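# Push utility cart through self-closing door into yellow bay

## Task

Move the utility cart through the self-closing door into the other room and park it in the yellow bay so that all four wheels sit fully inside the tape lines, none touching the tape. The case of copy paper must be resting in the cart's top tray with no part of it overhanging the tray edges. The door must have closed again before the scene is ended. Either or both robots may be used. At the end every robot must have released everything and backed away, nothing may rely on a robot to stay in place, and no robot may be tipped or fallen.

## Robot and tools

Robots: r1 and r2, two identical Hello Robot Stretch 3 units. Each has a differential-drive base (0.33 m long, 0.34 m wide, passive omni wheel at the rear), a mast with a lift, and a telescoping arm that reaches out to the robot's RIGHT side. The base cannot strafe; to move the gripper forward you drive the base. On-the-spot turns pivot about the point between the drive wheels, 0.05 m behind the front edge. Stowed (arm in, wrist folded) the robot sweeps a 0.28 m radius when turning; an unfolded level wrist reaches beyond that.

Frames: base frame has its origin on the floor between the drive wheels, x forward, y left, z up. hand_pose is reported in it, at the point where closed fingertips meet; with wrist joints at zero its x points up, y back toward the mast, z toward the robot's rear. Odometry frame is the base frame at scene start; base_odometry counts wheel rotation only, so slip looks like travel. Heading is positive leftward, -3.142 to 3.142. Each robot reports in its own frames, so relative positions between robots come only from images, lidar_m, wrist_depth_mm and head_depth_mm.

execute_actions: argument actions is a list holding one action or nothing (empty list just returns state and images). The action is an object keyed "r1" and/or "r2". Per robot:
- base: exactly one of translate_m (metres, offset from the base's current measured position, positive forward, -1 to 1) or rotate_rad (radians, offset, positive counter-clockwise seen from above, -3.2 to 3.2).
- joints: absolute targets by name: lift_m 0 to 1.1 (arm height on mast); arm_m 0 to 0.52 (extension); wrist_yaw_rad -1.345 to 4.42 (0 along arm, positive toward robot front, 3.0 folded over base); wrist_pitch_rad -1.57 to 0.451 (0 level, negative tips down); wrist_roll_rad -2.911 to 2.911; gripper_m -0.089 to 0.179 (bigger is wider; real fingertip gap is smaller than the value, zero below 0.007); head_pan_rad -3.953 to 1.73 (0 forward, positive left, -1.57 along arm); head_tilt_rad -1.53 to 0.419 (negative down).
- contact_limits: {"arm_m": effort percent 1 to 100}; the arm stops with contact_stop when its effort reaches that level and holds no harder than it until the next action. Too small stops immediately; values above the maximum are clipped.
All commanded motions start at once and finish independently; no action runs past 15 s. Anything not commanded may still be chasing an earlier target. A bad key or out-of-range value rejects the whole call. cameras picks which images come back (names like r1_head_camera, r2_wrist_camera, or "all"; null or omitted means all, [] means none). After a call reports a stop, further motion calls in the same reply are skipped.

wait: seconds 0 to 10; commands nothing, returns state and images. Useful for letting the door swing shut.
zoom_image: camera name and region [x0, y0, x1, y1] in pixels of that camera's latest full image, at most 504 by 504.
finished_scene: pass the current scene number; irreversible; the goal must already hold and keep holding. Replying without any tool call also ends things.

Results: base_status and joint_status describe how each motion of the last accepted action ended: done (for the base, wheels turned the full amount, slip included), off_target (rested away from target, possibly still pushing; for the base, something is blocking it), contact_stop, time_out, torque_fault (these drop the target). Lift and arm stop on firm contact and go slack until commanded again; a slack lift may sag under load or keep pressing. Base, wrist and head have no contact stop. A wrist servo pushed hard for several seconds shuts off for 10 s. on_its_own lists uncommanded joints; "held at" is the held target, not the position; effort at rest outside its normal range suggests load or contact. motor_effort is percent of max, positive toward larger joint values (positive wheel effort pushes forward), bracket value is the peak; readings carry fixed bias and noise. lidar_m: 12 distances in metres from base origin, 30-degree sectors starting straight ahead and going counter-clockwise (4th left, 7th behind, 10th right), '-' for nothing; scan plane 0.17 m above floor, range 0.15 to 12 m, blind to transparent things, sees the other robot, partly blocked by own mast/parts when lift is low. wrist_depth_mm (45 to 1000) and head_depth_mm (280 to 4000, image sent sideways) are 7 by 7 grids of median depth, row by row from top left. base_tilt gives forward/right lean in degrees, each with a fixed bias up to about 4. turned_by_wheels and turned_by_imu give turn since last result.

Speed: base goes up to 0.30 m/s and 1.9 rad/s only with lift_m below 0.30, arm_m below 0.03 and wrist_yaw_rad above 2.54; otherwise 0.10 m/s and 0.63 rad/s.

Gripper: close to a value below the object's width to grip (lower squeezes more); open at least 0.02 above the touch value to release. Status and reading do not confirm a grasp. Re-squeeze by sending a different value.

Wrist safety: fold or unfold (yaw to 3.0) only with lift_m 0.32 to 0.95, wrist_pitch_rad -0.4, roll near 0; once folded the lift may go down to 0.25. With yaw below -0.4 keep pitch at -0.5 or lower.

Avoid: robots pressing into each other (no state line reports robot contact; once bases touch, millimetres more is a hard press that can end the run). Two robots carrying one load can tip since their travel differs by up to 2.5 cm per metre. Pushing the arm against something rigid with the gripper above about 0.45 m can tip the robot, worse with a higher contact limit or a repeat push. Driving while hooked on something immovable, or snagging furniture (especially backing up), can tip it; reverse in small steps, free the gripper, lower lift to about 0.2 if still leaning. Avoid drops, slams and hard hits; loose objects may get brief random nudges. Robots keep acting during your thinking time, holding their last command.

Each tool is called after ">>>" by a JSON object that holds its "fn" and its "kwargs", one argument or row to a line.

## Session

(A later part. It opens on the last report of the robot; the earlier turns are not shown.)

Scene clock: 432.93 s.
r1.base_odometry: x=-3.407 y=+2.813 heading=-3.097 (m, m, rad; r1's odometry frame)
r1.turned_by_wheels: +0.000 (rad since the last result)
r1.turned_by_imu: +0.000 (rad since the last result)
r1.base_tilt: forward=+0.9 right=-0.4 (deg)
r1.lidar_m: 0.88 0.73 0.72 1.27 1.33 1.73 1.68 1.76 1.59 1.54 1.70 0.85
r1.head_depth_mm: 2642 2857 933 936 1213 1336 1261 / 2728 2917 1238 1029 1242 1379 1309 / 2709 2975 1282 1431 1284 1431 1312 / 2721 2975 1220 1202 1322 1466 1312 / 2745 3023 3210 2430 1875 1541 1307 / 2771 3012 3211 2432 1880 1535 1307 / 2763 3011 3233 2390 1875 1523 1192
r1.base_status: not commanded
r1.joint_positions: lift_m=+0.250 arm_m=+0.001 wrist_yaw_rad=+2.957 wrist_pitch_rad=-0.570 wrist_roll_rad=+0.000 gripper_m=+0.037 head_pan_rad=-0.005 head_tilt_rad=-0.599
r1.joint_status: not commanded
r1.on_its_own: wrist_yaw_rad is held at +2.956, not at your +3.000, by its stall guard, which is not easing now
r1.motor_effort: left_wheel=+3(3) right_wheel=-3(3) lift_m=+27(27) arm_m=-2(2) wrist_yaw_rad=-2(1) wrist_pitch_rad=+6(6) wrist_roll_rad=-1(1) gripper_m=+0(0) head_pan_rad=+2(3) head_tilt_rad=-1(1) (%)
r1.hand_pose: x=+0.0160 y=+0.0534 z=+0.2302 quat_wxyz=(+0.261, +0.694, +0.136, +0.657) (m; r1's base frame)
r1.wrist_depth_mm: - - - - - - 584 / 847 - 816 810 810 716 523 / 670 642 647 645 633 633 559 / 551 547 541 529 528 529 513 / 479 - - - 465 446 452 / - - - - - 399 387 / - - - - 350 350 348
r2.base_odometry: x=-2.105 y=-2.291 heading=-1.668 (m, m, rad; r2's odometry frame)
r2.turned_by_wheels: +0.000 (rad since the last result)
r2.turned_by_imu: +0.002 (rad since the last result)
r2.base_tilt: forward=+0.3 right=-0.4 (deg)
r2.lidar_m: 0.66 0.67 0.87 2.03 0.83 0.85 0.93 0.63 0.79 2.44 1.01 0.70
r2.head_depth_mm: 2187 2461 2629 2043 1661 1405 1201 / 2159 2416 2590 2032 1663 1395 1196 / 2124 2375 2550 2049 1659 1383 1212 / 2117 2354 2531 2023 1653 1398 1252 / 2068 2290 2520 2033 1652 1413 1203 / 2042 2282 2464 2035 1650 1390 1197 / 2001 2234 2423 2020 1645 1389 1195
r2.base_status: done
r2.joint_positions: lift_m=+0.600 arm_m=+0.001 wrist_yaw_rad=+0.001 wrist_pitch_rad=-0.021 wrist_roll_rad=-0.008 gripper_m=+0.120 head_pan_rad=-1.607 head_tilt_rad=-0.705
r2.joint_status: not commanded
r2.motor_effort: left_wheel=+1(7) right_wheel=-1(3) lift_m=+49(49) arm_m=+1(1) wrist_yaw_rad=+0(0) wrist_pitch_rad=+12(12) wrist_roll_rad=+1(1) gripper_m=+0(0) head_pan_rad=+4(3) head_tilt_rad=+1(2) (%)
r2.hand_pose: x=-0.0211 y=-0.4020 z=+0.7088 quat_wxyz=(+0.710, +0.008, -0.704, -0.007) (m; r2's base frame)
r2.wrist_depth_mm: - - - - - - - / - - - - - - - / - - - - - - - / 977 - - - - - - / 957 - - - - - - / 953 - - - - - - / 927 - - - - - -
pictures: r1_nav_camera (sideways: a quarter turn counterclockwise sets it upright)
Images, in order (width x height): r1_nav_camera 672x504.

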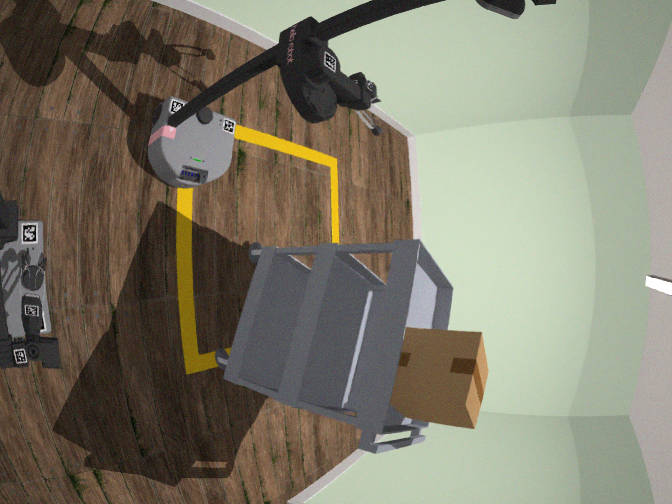

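>>> {"fn": "execute_actions", "kwargs": {
  "actions": [
    {"r2":{"joints":{"wrist_yaw_rad":3.0,"wrist_pitch_rad":-0.4,"gripper_m":0.0}}}
  ],
  "cameras": []
}}

>>> {"fn": "execute_actions", "kwargs": {
  "actions": [
    {"r2":{"base":{"translate_m":-0.85}}}
  ],
  "cameras": []
}}

>>> {"fn": "execute_actions", "kwargs": {
  "actions": [
    {"r2":{"joints":{"wrist_yaw_rad":0.0,"wrist_pitch_rad":0.0}}}
  ],
  "cameras": ["r1_nav_camera"]
}}

Scene clock: 436.67 s.
r1.base_odometry: x=-3.407 y=+2.813 heading=-3.097 (m, m, rad; r1's odometry frame)
r1.turned_by_wheels: +0.000 (rad since the last result)
r1.turned_by_imu: +0.000 (rad since the last result)
r1.base_tilt: forward=+0.9 right=-0.4 (deg)
r1.lidar_m: 0.88 0.73 0.72 1.27 1.33 1.72 1.68 1.76 1.59 1.55 1.69 0.85
r1.head_depth_mm: 2654 2829 930 938 1206 1342 1259 / 2705 2973 1252 1032 1237 1387 1317 / 2689 2964 1288 1424 1281 1433 1316 / 2723 2958 1220 1204 1314 1469 1306 / 2728 3023 3159 2431 1889 1540 1305 / 2779 3055 3209 2413 1863 1539 1304 / 2769 3033 3236 2392 1871 1538 1190
r1.base_status: not commanded
r1.joint_positions: lift_m=+0.250 arm_m=+0.001 wrist_yaw_rad=+2.957 wrist_pitch_rad=-0.570 wrist_roll_rad=+0.000 gripper_m=+0.037 head_pan_rad=-0.005 head_tilt_rad=-0.599
r1.joint_status: not commanded
r1.on_its_own: wrist_yaw_rad is held at +2.956, not at your +3.000, by its stall guard, which is not easing now
r1.motor_effort: left_wheel=+3(3) right_wheel=-2(2) lift_m=+27(27) arm_m=-2(2) wrist_yaw_rad=-1(1) wrist_pitch_rad=+6(6) wrist_roll_rad=-1(1) gripper_m=+0(1) head_pan_rad=+3(3) head_tilt_rad=+0(0) (%)
r1.hand_pose: x=+0.0160 y=+0.0534 z=+0.2302 quat_wxyz=(+0.261, +0.694, +0.136, +0.657) (m; r1's base frame)
r1.wrist_depth_mm: - - - - - - 572 / 851 - 837 812 802 704 517 / 663 643 657 653 637 630 555 / 554 545 530 540 526 528 523 / 480 - - - 464 450 447 / - - - - - 394 388 / - - - - 352 347 347
r2.base_odometry: x=-2.105 y=-2.291 heading=-1.668 (m, m, rad; r2's odometry frame)
r2.turned_by_wheels: +0.000 (rad since the last result)
r2.turned_by_imu: +0.001 (rad since the last result)
r2.base_tilt: forward=+0.3 right=-0.5 (deg)
r2.lidar_m: 0.66 0.67 0.88 2.03 0.83 0.85 0.93 0.63 0.79 2.44 1.01 0.70
r2.head_depth_mm: 2183 2459 2688 2064 1667 1394 1205 / 2180 2437 2610 2043 1666 1393 1200 / 2122 2399 2517 2038 1666 1396 1211 / 2107 2310 2504 2045 1641 1396 1202 / 2067 2302 2478 2022 1653 1392 1203 / 2038 2255 2463 2018 1643 1392 1200 / 2022 2238 2422 2020 1654 1386 1195
r2.base_status: not commanded
r2.joint_positions: lift_m=+0.600 arm_m=+0.001 wrist_yaw_rad=+2.999 wrist_pitch_rad=-0.413 wrist_roll_rad=-0.008 gripper_m=+0.000 head_pan_rad=-1.607 head_tilt_rad=-0.705
r2.joint_status: all done
r2.motor_effort: left_wheel=+1(0) right_wheel=-1(1) lift_m=+49(49) arm_m=+1(1) wrist_yaw_rad=+1(2) wrist_pitch_rad=+7(11) wrist_roll_rad=+2(1) gripper_m=-2(80) head_pan_rad=+3(4) head_tilt_rad=+2(2) (%)
r2.hand_pose: x=+0.0109 y=+0.0765 z=+0.6134 quat_wxyz=(+0.194, +0.698, +0.096, +0.683) (m; r2's base frame)
r2.wrist_depth_mm: - - - - - 839 630 / - - - - - 881 641 / - - - - - 865 663 / - - - - - 917 652 / 842 - - - - 930 662 / 755 899 - - 905 863 690 / 783 803 801 781 778 787 683
pictures: none
No camera images: the call's "cameras" was empty. Leave "cameras" out to get every camera's image.

Scene clock: 446.33 s.
r1.base_odometry: x=-3.407 y=+2.813 heading=-3.097 (m, m, rad; r1's odometry frame)
r1.turned_by_wheels: +0.000 (rad since the last result)
r1.turned_by_imu: -0.001 (rad since the last result)
r1.base_tilt: forward=+0.9 right=-0.4 (deg)
r1.lidar_m: 0.88 1.73 1.30 1.27 1.33 1.72 1.68 1.77 1.59 1.54 1.69 0.50
r1.head_depth_mm: 2686 2843 930 931 848 1312 1128 / 2706 2931 1250 1027 1237 1379 1175 / 2709 2977 1278 1429 1283 1445 1309 / 2730 2938 1216 1195 1317 1466 1316 / 2706 3035 3244 2410 1877 1535 1302 / 2740 3073 3230 2431 1869 1544 1300 / 2746 3035 3186 2413 1869 1539 1294
r1.base_status: not commanded
r1.joint_positions: lift_m=+0.250 arm_m=+0.001 wrist_yaw_rad=+2.957 wrist_pitch_rad=-0.570 wrist_roll_rad=+0.000 gripper_m=+0.037 head_pan_rad=-0.005 head_tilt_rad=-0.599
r1.joint_status: not commanded
r1.on_its_own: wrist_yaw_rad is held at +2.956, not at your +3.000, by its stall guard, which is not easing now
r1.motor_effort: left_wheel=+3(3) right_wheel=-2(3) lift_m=+27(26) arm_m=-2(2) wrist_yaw_rad=-1(2) wrist_pitch_rad=+6(7) wrist_roll_rad=-1(1) gripper_m=+0(0) head_pan_rad=+3(3) head_tilt_rad=+0(0) (%)
r1.hand_pose: x=+0.0160 y=+0.0534 z=+0.2302 quat_wxyz=(+0.261, +0.694, +0.136, +0.657) (m; r1's base frame)
r1.wrist_depth_mm: - - - - - - - / 834 - 810 815 799 789 803 / 668 657 650 643 644 638 627 / 546 539 534 541 526 521 516 / 478 - - - 467 450 445 / - - - - - 391 389 / - - - - 348 348 349
r2.base_odometry: x=-2.023 y=-1.445 heading=-1.668 (m, m, rad; r2's odometry frame)
r2.turned_by_wheels: +0.000 (rad since the last result)
r2.turned_by_imu: +0.002 (rad since the last result)
r2.base_tilt: forward=+0.3 right=-0.5 (deg)
r2.lidar_m: 1.51 1.54 0.59 2.27 2.02 1.39 1.34 0.26 0.24 0.24 0.29 1.61
r2.head_depth_mm: 2241 2499 458 375 514 543 467 / 2213 2441 456 350 346 443 446 / 2185 2373 455 350 375 443 453 / 2173 2394 455 369 413 496 467 / 2148 2370 453 389 463 527 722 / 2092 2342 2500 431 562 537 734 / 2071 2302 2486 782 639 536 748
r2.base_status: done
r2.joint_positions: lift_m=+0.600 arm_m=+0.001 wrist_yaw_rad=+2.999 wrist_pitch_rad=-0.413 wrist_roll_rad=-0.008 gripper_m=+0.000 head_pan_rad=-1.607 head_tilt_rad=-0.705
r2.joint_status: not commanded
r2.motor_effort: left_wheel=+1(4) right_wheel=-1(5) lift_m=+49(49) arm_m=+1(1) wrist_yaw_rad=+1(1) wrist_pitch_rad=+8(7) wrist_roll_rad=+2(1) gripper_m=-2(2) head_pan_rad=+2(4) head_tilt_rad=+1(1) (%)
r2.hand_pose: x=+0.0108 y=+0.0765 z=+0.6133 quat_wxyz=(+0.194, +0.698, +0.096, +0.683) (m; r2's base frame)
r2.wrist_depth_mm: - - - - - - - / - - - - 797 - - / - - - 765 - - - / - - - 735 - - - / - - - 936 883 - - / 927 909 - - 889 940 903 / 786 780 769 794 790 782 781
pictures: none
No camera images: the call's "cameras" was empty. Leave "cameras" out to get every camera's image.

Scene clock: 448.87 s.
r1.base_odometry: x=-3.407 y=+2.813 heading=-3.097 (m, m, rad; r1's odometry frame)
r1.turned_by_wheels: +0.000 (rad since the last result)
r1.turned_by_imu: +0.000 (rad since the last result)
r1.base_tilt: forward=+0.9 right=-0.4 (deg)
r1.lidar_m: 0.88 1.73 1.30 1.27 1.33 1.72 1.68 1.76 1.59 1.55 1.70 0.50
r1.head_depth_mm: 2709 2820 942 919 1070 1342 1151 / 2735 2968 1322 1376 1244 1404 1174 / 2717 2989 1278 1428 1284 1433 1298 / 2708 2991 1230 1366 1322 1469 1305 / 2733 3001 3138 2404 1876 1550 1303 / 2751 3053 3186 2435 1885 1547 1293 / 2795 3049 3175 2392 1867 1520 1292
r1.base_status: not commanded
r1.joint_positions: lift_m=+0.250 arm_m=+0.001 wrist_yaw_rad=+2.957 wrist_pitch_rad=-0.570 wrist_roll_rad=+0.000 gripper_m=+0.037 head_pan_rad=-0.005 head_tilt_rad=-0.599
r1.joint_status: not commanded
r1.on_its_own: wrist_yaw_rad is held at +2.956, not at your +3.000, by its stall guard, which is not easing now
r1.motor_effort: left_wheel=+3(3) right_wheel=-3(3) lift_m=+26(27) arm_m=-2(2) wrist_yaw_rad=-1(1) wrist_pitch_rad=+7(6) wrist_roll_rad=-1(1) gripper_m=+0(0) head_pan_rad=+3(3) head_tilt_rad=-1(0) (%)
r1.hand_pose: x=+0.0160 y=+0.0534 z=+0.2302 quat_wxyz=(+0.261, +0.694, +0.136, +0.657) (m; r1's base frame)
r1.wrist_depth_mm: - - - - - - - / 840 - 835 822 801 799 780 / 662 649 653 643 644 631 631 / 549 544 540 537 534 520 527 / 479 - - - 466 445 448 / - - - - - 391 392 / - - - - 348 350 348
r2.base_odometry: x=-2.023 y=-1.445 heading=-1.667 (m, m, rad; r2's odometry frame)
r2.turned_by_wheels: +0.000 (rad since the last result)
r2.turned_by_imu: +0.001 (rad since the last result)
r2.base_tilt: forward=+0.3 right=-0.5 (deg)
r2.lidar_m: 1.51 1.55 0.58 2.27 2.02 1.39 1.34 0.27 0.24 0.25 0.30 1.61
r2.head_depth_mm: 2257 2469 459 364 493 541 441 / 2237 2420 456 350 359 436 452 / 2176 2372 455 361 391 463 461 / 2178 2398 455 376 431 506 446 / 2143 2357 453 404 479 526 721 / 2104 2326 2551 449 605 538 748 / 2054 2282 2463 785 639 519 763
r2.base_status: not commanded
r2.joint_positions: lift_m=+0.600 arm_m=+0.001 wrist_yaw_rad=+0.015 wrist_pitch_rad=-0.012 wrist_roll_rad=-0.032 gripper_m=+0.000 head_pan_rad=-1.607 head_tilt_rad=-0.704
r2.joint_status: all done
r2.motor_effort: left_wheel=+2(6) right_wheel=-8(12) lift_m=+49(49) arm_m=+1(1) wrist_yaw_rad=-9(16) wrist_pitch_rad=+6(12) wrist_roll_rad=+17(25) gripper_m=-2(2) head_pan_rad=+4(3) head_tilt_rad=+2(1) (%)
r2.hand_pose: x=-0.0177 y=-0.4022 z=+0.7112 quat_wxyz=(+0.719, +0.009, -0.695, +0.001) (m; r2's base frame)
r2.wrist_depth_mm: - - - - - - - / - - - - - - - / - - - - - - - / - - - - - - - / - - - - - - - / - - 566 - - - - / - 452 480 484 467 430 405
pictures: r1_nav_camera (sideways: a quarter turn counterclockwise sets it upright)
Images, in order (width x height): r1_nav_camera 672x504.

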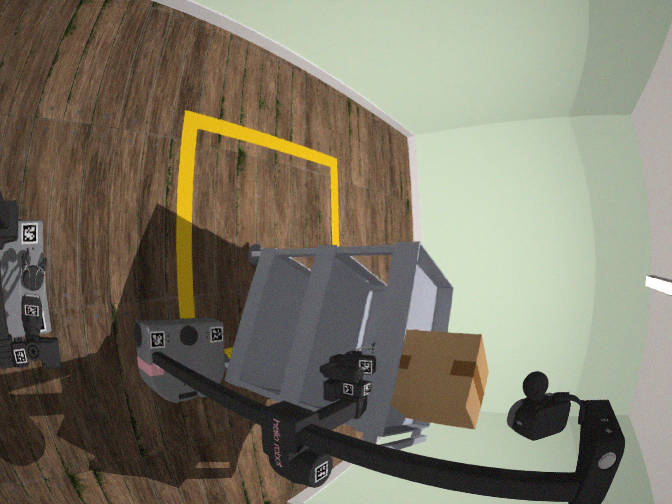

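Inside. Tow 0.75.

>>> {"fn": "execute_actions", "kwargs": {
  "actions": [
    {"r2":{"base":{"translate_m":0.75}}}
  ],
  "cameras": []
}}

>>> {"fn": "execute_actions", "kwargs": {
  "actions": [
    {"r2":{"base":{"translate_m":-0.12}}}
  ],
  "cameras": []
}}

>>> {"fn": "execute_actions", "kwargs": {
  "actions": [
    {"r2":{"joints":{"wrist_yaw_rad":3.0,"wrist_pitch_rad":-0.4}}}
  ],
  "cameras": []
}}

>>> {"fn": "execute_actions", "kwargs": {
  "actions": [
    {"r2":{"base":{"translate_m":0.6},"joints":{"lift_m":0.28,"head_pan_rad":-2.4,"head_tilt_rad":-0.8}}}
  ],
  "cameras": ["r2_nav_camera","r1_nav_camera"]
}}

Scene clock: 458.43 s.
r1.base_odometry: x=-3.407 y=+2.813 heading=-3.097 (m, m, rad; r1's odometry frame)
r1.turned_by_wheels: +0.000 (rad since the last result)
r1.turned_by_imu: -0.001 (rad since the last result)
r1.base_tilt: forward=+0.9 right=-0.4 (deg)
r1.lidar_m: 0.73 0.64 1.30 1.27 1.33 1.73 1.68 1.76 1.58 1.54 1.70 1.08
r1.head_depth_mm: 2693 2913 3123 2486 1915 1560 1316 / 2710 978 1025 1244 1543 1512 1309 / 2711 960 932 888 1201 1408 1280 / 2740 951 866 905 1162 1293 1275 / 2758 943 966 962 1232 1430 1303 / 2737 3051 1276 1399 1304 1463 1222 / 2735 3047 1202 1354 1480 1493 1138
r1.base_status: not commanded
r1.joint_positions: lift_m=+0.250 arm_m=+0.001 wrist_yaw_rad=+2.957 wrist_pitch_rad=-0.570 wrist_roll_rad=+0.000 gripper_m=+0.037 head_pan_rad=-0.005 head_tilt_rad=-0.599
r1.joint_status: not commanded
r1.on_its_own: wrist_yaw_rad is held at +2.956, not at your +3.000, by its stall guard, which is not easing now
r1.motor_effort: left_wheel=+3(3) right_wheel=-2(2) lift_m=+26(27) arm_m=-2(2) wrist_yaw_rad=-1(1) wrist_pitch_rad=+6(6) wrist_roll_rad=-1(1) gripper_m=+0(0) head_pan_rad=+2(3) head_tilt_rad=+0(0) (%)
r1.hand_pose: x=+0.0160 y=+0.0534 z=+0.2302 quat_wxyz=(+0.261, +0.694, +0.136, +0.657) (m; r1's base frame)
r1.wrist_depth_mm: - - - - - - 530 / 844 - 830 818 804 760 493 / 668 651 667 653 645 626 501 / 550 545 543 539 530 526 510 / 476 - - - 464 449 445 / - - - - - 394 392 / - - - - 348 349 347
r2.base_odometry: x=-2.095 y=-2.191 heading=-1.667 (m, m, rad; r2's odometry frame)
r2.turned_by_wheels: +0.000 (rad since the last result)
r2.turned_by_imu: +0.003 (rad since the last result)
r2.base_tilt: forward=+0.4 right=-0.5 (deg)
r2.lidar_m: 0.76 0.78 1.01 2.32 0.78 0.79 0.56 0.40 0.38 0.39 1.17 0.81
r2.head_depth_mm: 2196 2501 2679 797 646 533 769 / 2151 2427 2598 792 646 834 783 / 2135 2375 2602 767 645 853 799 / 2100 2365 2553 2056 589 833 786 / 2078 2315 2531 2040 1655 1392 1194 / 2055 2278 2464 2008 1644 1383 1201 / 2024 2249 2458 2009 1642 1390 1200
r2.base_status: done
r2.joint_positions: lift_m=+0.600 arm_m=+0.001 wrist_yaw_rad=-0.097 wrist_pitch_rad=-0.016 wrist_roll_rad=-0.011 gripper_m=+0.000 head_pan_rad=-1.607 head_tilt_rad=-0.704
r2.joint_status: not commanded
r2.on_its_own: wrist_yaw_rad is held at -0.086, not at your +0.000, by its stall guard, which is not easing now
r2.motor_effort: left_wheel=-1(14) right_wheel=+2(25) lift_m=+49(48) arm_m=+1(1) wrist_yaw_rad=+7(57) wrist_pitch_rad=+9(10) wrist_roll_rad=+3(17) gripper_m=-3(8) head_pan_rad=+3(3) head_tilt_rad=+1(1) (%)
r2.hand_pose: x=-0.0463 y=-0.4009 z=+0.7099 quat_wxyz=(+0.710, -0.028, -0.702, -0.041) (m; r2's base frame)
r2.wrist_depth_mm: - - 166 149 135 124 114 / - - 171 153 138 127 117 / - - - 178 - - - / - - - - - - - / - - - - - - - / - - - - 601 557 517 / - - - 385 477 468 463
pictures: none
No camera images: the call's "cameras" was empty. Leave "cameras" out to get every camera's image.

Scene clock: 460.87 s.
r1.base_odometry: x=-3.407 y=+2.813 heading=-3.097 (m, m, rad; r1's odometry frame)
r1.turned_by_wheels: +0.000 (rad since the last result)
r1.turned_by_imu: +0.000 (rad since the last result)
r1.base_tilt: forward=+0.9 right=-0.4 (deg)
r1.lidar_m: 0.73 0.56 1.30 1.26 1.33 1.72 1.68 1.76 1.59 1.55 1.70 1.07
r1.head_depth_mm: 2699 2948 3118 2459 1906 1563 1317 / 2688 978 1026 1239 1536 1512 1309 / 2698 960 933 885 1195 1411 1287 / 2710 947 867 907 1160 1298 1279 / 2716 940 963 961 1233 1428 1280 / 2718 3022 1278 1398 707 1465 1136 / 2730 3032 1203 869 625 1459 1134
r1.base_status: not commanded
r1.joint_positions: lift_m=+0.250 arm_m=+0.001 wrist_yaw_rad=+2.957 wrist_pitch_rad=-0.570 wrist_roll_rad=+0.000 gripper_m=+0.037 head_pan_rad=-0.005 head_tilt_rad=-0.599
r1.joint_status: not commanded
r1.on_its_own: wrist_yaw_rad is held at +2.956, not at your +3.000, by its stall guard, which is not easing now
r1.motor_effort: left_wheel=+3(3) right_wheel=-3(3) lift_m=+26(27) arm_m=-2(2) wrist_yaw_rad=-1(1) wrist_pitch_rad=+7(6) wrist_roll_rad=-1(1) gripper_m=+0(0) head_pan_rad=+3(3) head_tilt_rad=+0(0) (%)
r1.hand_pose: x=+0.0160 y=+0.0534 z=+0.2302 quat_wxyz=(+0.261, +0.694, +0.136, +0.657) (m; r1's base frame)
r1.wrist_depth_mm: - - - - - - - / 856 - 836 819 795 781 495 / 671 655 667 647 641 637 490 / 548 541 536 541 537 524 490 / 478 - - - 467 449 449 / - - - - - 391 390 / - - - - 349 351 350
r2.base_odometry: x=-2.084 y=-2.072 heading=-1.667 (m, m, rad; r2's odometry frame)
r2.turned_by_wheels: +0.000 (rad since the last result)
r2.turned_by_imu: +0.001 (rad since the last result)
r2.base_tilt: forward=+0.4 right=-0.5 (deg)
r2.lidar_m: 0.88 0.90 1.17 2.31 0.70 2.07 1.97 0.34 0.32 0.33 0.44 0.93
r2.head_depth_mm: 2221 2459 2660 466 515 542 739 / 2200 2437 2618 792 644 507 766 / 2155 2405 2547 794 643 528 769 / 2143 2342 2533 779 642 541 799 / 2076 2331 2518 742 640 828 812 / 2058 2285 2460 2020 587 726 1172 / 2028 2245 2437 2032 1649 1396 1203
r2.base_status: done
r2.joint_positions: lift_m=+0.600 arm_m=+0.001 wrist_yaw_rad=-0.088 wrist_pitch_rad=-0.016 wrist_roll_rad=-0.011 gripper_m=+0.000 head_pan_rad=-1.607 head_tilt_rad=-0.704
r2.joint_status: not commanded
r2.on_its_own: wrist_yaw_rad is held at -0.086, not at your +0.000, by its stall guard, which is not easing now
r2.motor_effort: left_wheel=+1(7) right_wheel=-1(5) lift_m=+48(48) arm_m=+1(1) wrist_yaw_rad=+1(7) wrist_pitch_rad=+9(9) wrist_roll_rad=+3(4) gripper_m=-2(3) head_pan_rad=+3(3) head_tilt_rad=+2(1) (%)
r2.hand_pose: x=-0.0439 y=-0.4011 z=+0.7099 quat_wxyz=(+0.710, -0.025, -0.702, -0.037) (m; r2's base frame)
r2.wrist_depth_mm: 131 117 103 93 84 77 71 / 136 121 106 95 86 78 72 / 146 - - 553 - - - / 173 - - - - - - / 176 - - - - - - / 181 - - - 563 523 - / 183 - 411 465 478 462 452
pictures: none
No camera images: the call's "cameras" was empty. Leave "cameras" out to get every camera's image.

Scene clock: 463.40 s.
r1.base_odometry: x=-3.407 y=+2.813 heading=-3.097 (m, m, rad; r1's odometry frame)
r1.turned_by_wheels: +0.000 (rad since the last result)
r1.turned_by_imu: +0.000 (rad since the last result)
r1.base_tilt: forward=+0.9 right=-0.4 (deg)
r1.lidar_m: 0.73 0.56 1.30 1.27 1.33 1.73 1.68 1.76 1.59 1.55 1.70 1.07
r1.head_depth_mm: 2693 2975 3099 2451 1922 1560 1309 / 2690 980 1025 1248 1532 1518 1313 / 2726 963 932 889 1194 1407 1293 / 2721 950 867 904 1163 1299 1281 / 2756 944 964 960 1225 1429 1274 / 2741 2995 1281 1405 708 1461 1134 / 2787 3032 1196 868 624 1456 1130
r1.base_status: not commanded
r1.joint_positions: lift_m=+0.250 arm_m=+0.001 wrist_yaw_rad=+2.957 wrist_pitch_rad=-0.570 wrist_roll_rad=+0.000 gripper_m=+0.037 head_pan_rad=-0.005 head_tilt_rad=-0.599
r1.joint_status: not commanded
r1.on_its_own: wrist_yaw_rad is held at +2.956, not at your +3.000, by its stall guard, which is not easing now
r1.motor_effort: left_wheel=+3(3) right_wheel=-2(2) lift_m=+27(26) arm_m=-2(2) wrist_yaw_rad=-1(1) wrist_pitch_rad=+6(6) wrist_roll_rad=-1(1) gripper_m=+0(0) head_pan_rad=+3(3) head_tilt_rad=+0(0) (%)
r1.hand_pose: x=+0.0160 y=+0.0534 z=+0.2302 quat_wxyz=(+0.261, +0.694, +0.136, +0.657) (m; r1's base frame)
r1.wrist_depth_mm: - - - - - - - / 844 - 819 840 807 808 493 / 660 643 651 637 640 634 485 / 544 542 534 532 533 532 484 / 475 - - - 466 448 445 / - - - - - 391 391 / - - - - 351 349 348
r2.base_odometry: x=-2.084 y=-2.072 heading=-1.667 (m, m, rad; r2's odometry frame)
r2.turned_by_wheels: +0.000 (rad since the last result)
r2.turned_by_imu: +0.001 (rad since the last result)
r2.base_tilt: forward=+0.4 right=-0.5 (deg)
r2.lidar_m: 0.88 0.90 1.17 2.31 0.70 2.06 1.97 0.34 0.32 0.33 0.44 0.94
r2.head_depth_mm: 2226 2478 2643 467 514 541 738 / 2177 2446 2618 794 642 507 769 / 2147 2406 2565 790 641 526 767 / 2111 2366 2545 777 643 548 783 / 2084 2309 2529 740 641 829 809 / 2075 2288 2496 2033 585 726 1167 / 2042 2263 2438 2016 1643 1391 1197
r2.base_status: not commanded
r2.joint_positions: lift_m=+0.600 arm_m=+0.001 wrist_yaw_rad=+2.998 wrist_pitch_rad=-0.413 wrist_roll_rad=-0.011 gripper_m=+0.000 head_pan_rad=-1.607 head_tilt_rad=-0.704
r2.joint_status: all done
r2.motor_effort: left_wheel=+1(1) right_wheel=-1(1) lift_m=+48(49) arm_m=+1(1) wrist_yaw_rad=+2(1) wrist_pitch_rad=+6(8) wrist_roll_rad=+3(3) gripper_m=-2(2) head_pan_rad=+4(4) head_tilt_rad=+1(1) (%)
r2.hand_pose: x=+0.0109 y=+0.0765 z=+0.6134 quat_wxyz=(+0.194, +0.697, +0.096, +0.684) (m; r2's base frame)
r2.wrist_depth_mm: - - - - - - 833 / - - - - - - 837 / 767 - - - - - 846 / - - - - - - 881 / 798 803 - - - - 913 / 747 756 - - 892 902 890 / 768 779 783 765 774 788 781
pictures: none
No camera images: the call's "cameras" was empty. Leave "cameras" out to get every camera's image.

Scene clock: 468.90 s.
r1.base_odometry: x=-3.407 y=+2.813 heading=-3.097 (m, m, rad; r1's odometry frame)
r1.turned_by_wheels: +0.000 (rad since the last result)
r1.turned_by_imu: +0.000 (rad since the last result)
r1.base_tilt: forward=+0.9 right=-0.4 (deg)
r1.lidar_m: 0.73 0.98 1.05 1.26 1.33 1.73 1.68 1.76 1.59 1.55 1.70 1.07
r1.head_depth_mm: 2695 2925 3112 2434 1903 1558 1317 / 2717 973 1028 1239 1541 1520 1314 / 2729 958 933 886 1204 1398 1292 / 2721 952 864 904 1157 1308 1276 / 2732 942 965 962 1239 1422 1294 / 2711 3040 1271 1406 1314 1450 1296 / 2750 3014 1197 1368 1541 1492 1301
r1.base_status: not commanded
r1.joint_positions: lift_m=+0.250 arm_m=+0.001 wrist_yaw_rad=+2.957 wrist_pitch_rad=-0.570 wrist_roll_rad=+0.000 gripper_m=+0.037 head_pan_rad=-0.005 head_tilt_rad=-0.599
r1.joint_status: not commanded
r1.on_its_own: wrist_yaw_rad is held at +2.956, not at your +3.000, by its stall guard, which is not easing now
r1.motor_effort: left_wheel=+3(3) right_wheel=-2(3) lift_m=+27(26) arm_m=-2(2) wrist_yaw_rad=-1(1) wrist_pitch_rad=+6(6) wrist_roll_rad=-1(1) gripper_m=-1(0) head_pan_rad=+3(3) head_tilt_rad=+0(0) (%)
r1.hand_pose: x=+0.0160 y=+0.0534 z=+0.2302 quat_wxyz=(+0.261, +0.694, +0.136, +0.657) (m; r1's base frame)
r1.wrist_depth_mm: - - - - - 785 821 / 834 - 839 814 791 803 787 / 668 657 650 653 650 628 622 / 546 538 538 536 528 522 518 / 480 - - - 465 452 448 / - - - - - 394 390 / - - - - 350 349 348
r2.base_odometry: x=-2.142 y=-2.669 heading=-1.667 (m, m, rad; r2's odometry frame)
r2.turned_by_wheels: +0.000 (rad since the last result)
r2.turned_by_imu: +0.002 (rad since the last result)
r2.base_tilt: forward=+0.4 right=-0.4 (deg)
r2.lidar_m: 0.28 0.28 0.37 0.86 2.40 1.11 0.89 0.65 0.80 1.50 0.43 0.29
r2.head_depth_mm: 774 819 889 1182 1447 1332 1171 / 892 881 883 1177 1373 1334 1173 / 2574 1121 885 1173 1312 1304 1158 / 2757 1108 884 1081 1067 1279 1156 / 2926 1066 1153 1342 1476 1319 1156 / 2788 2961 2241 1844 1540 1329 1158 / 2575 2698 2261 1827 1535 1318 1158
r2.base_status: done
r2.joint_positions: lift_m=+0.280 arm_m=+0.001 wrist_yaw_rad=+3.000 wrist_pitch_rad=-0.414 wrist_roll_rad=-0.011 gripper_m=+0.000 head_pan_rad=-2.393 head_tilt_rad=-0.791
r2.joint_status: all done
r2.motor_effort: left_wheel=+1(11) right_wheel=-1(5) lift_m=+23(44) arm_m=+1(1) wrist_yaw_rad=+1(2) wrist_pitch_rad=+8(9) wrist_roll_rad=+3(3) gripper_m=-2(2) head_pan_rad=-4(48) head_tilt_rad=-4(13) (%)
r2.hand_pose: x=+0.0106 y=+0.0763 z=+0.2940 quat_wxyz=(+0.194, +0.697, +0.097, +0.684) (m; r2's base frame)
r2.wrist_depth_mm: - - - - 552 361 269 / - - - - 566 376 273 / - - - 949 596 375 279 / 791 765 773 778 621 395 286 / 622 629 644 678 564 398 293 / 525 522 - - 517 406 299 / 453 - - - 446 410 305
pictures: r1_nav_camera (sideways: a quarter turn counterclockwise sets it upright), r2_nav_camera (sideways: a quarter turn counterclockwise sets it upright)
Images, in order (width x height): r1_nav_camera 672x504, r2_nav_camera 672x504.

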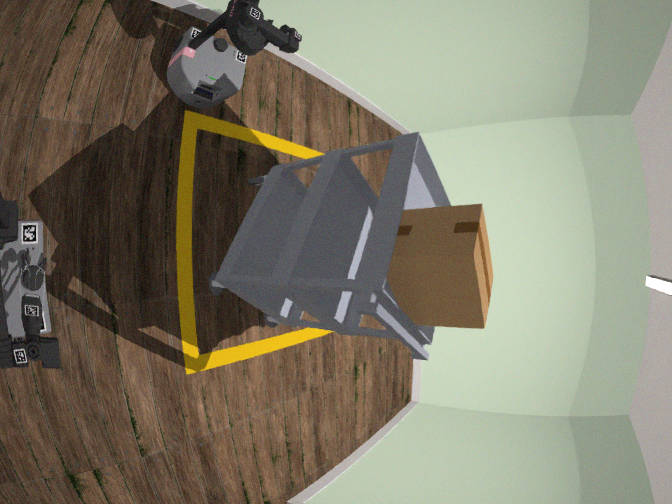

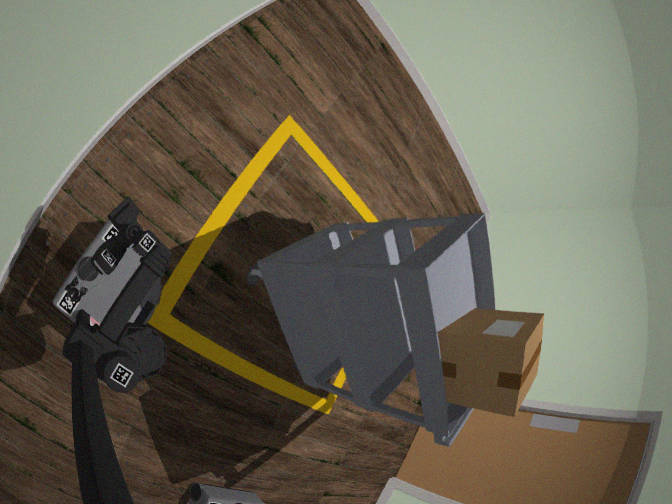

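>>> {"fn": "finished_scene", "kwargs": {
  "scene": 1
}}

The scene is finished: the task was done.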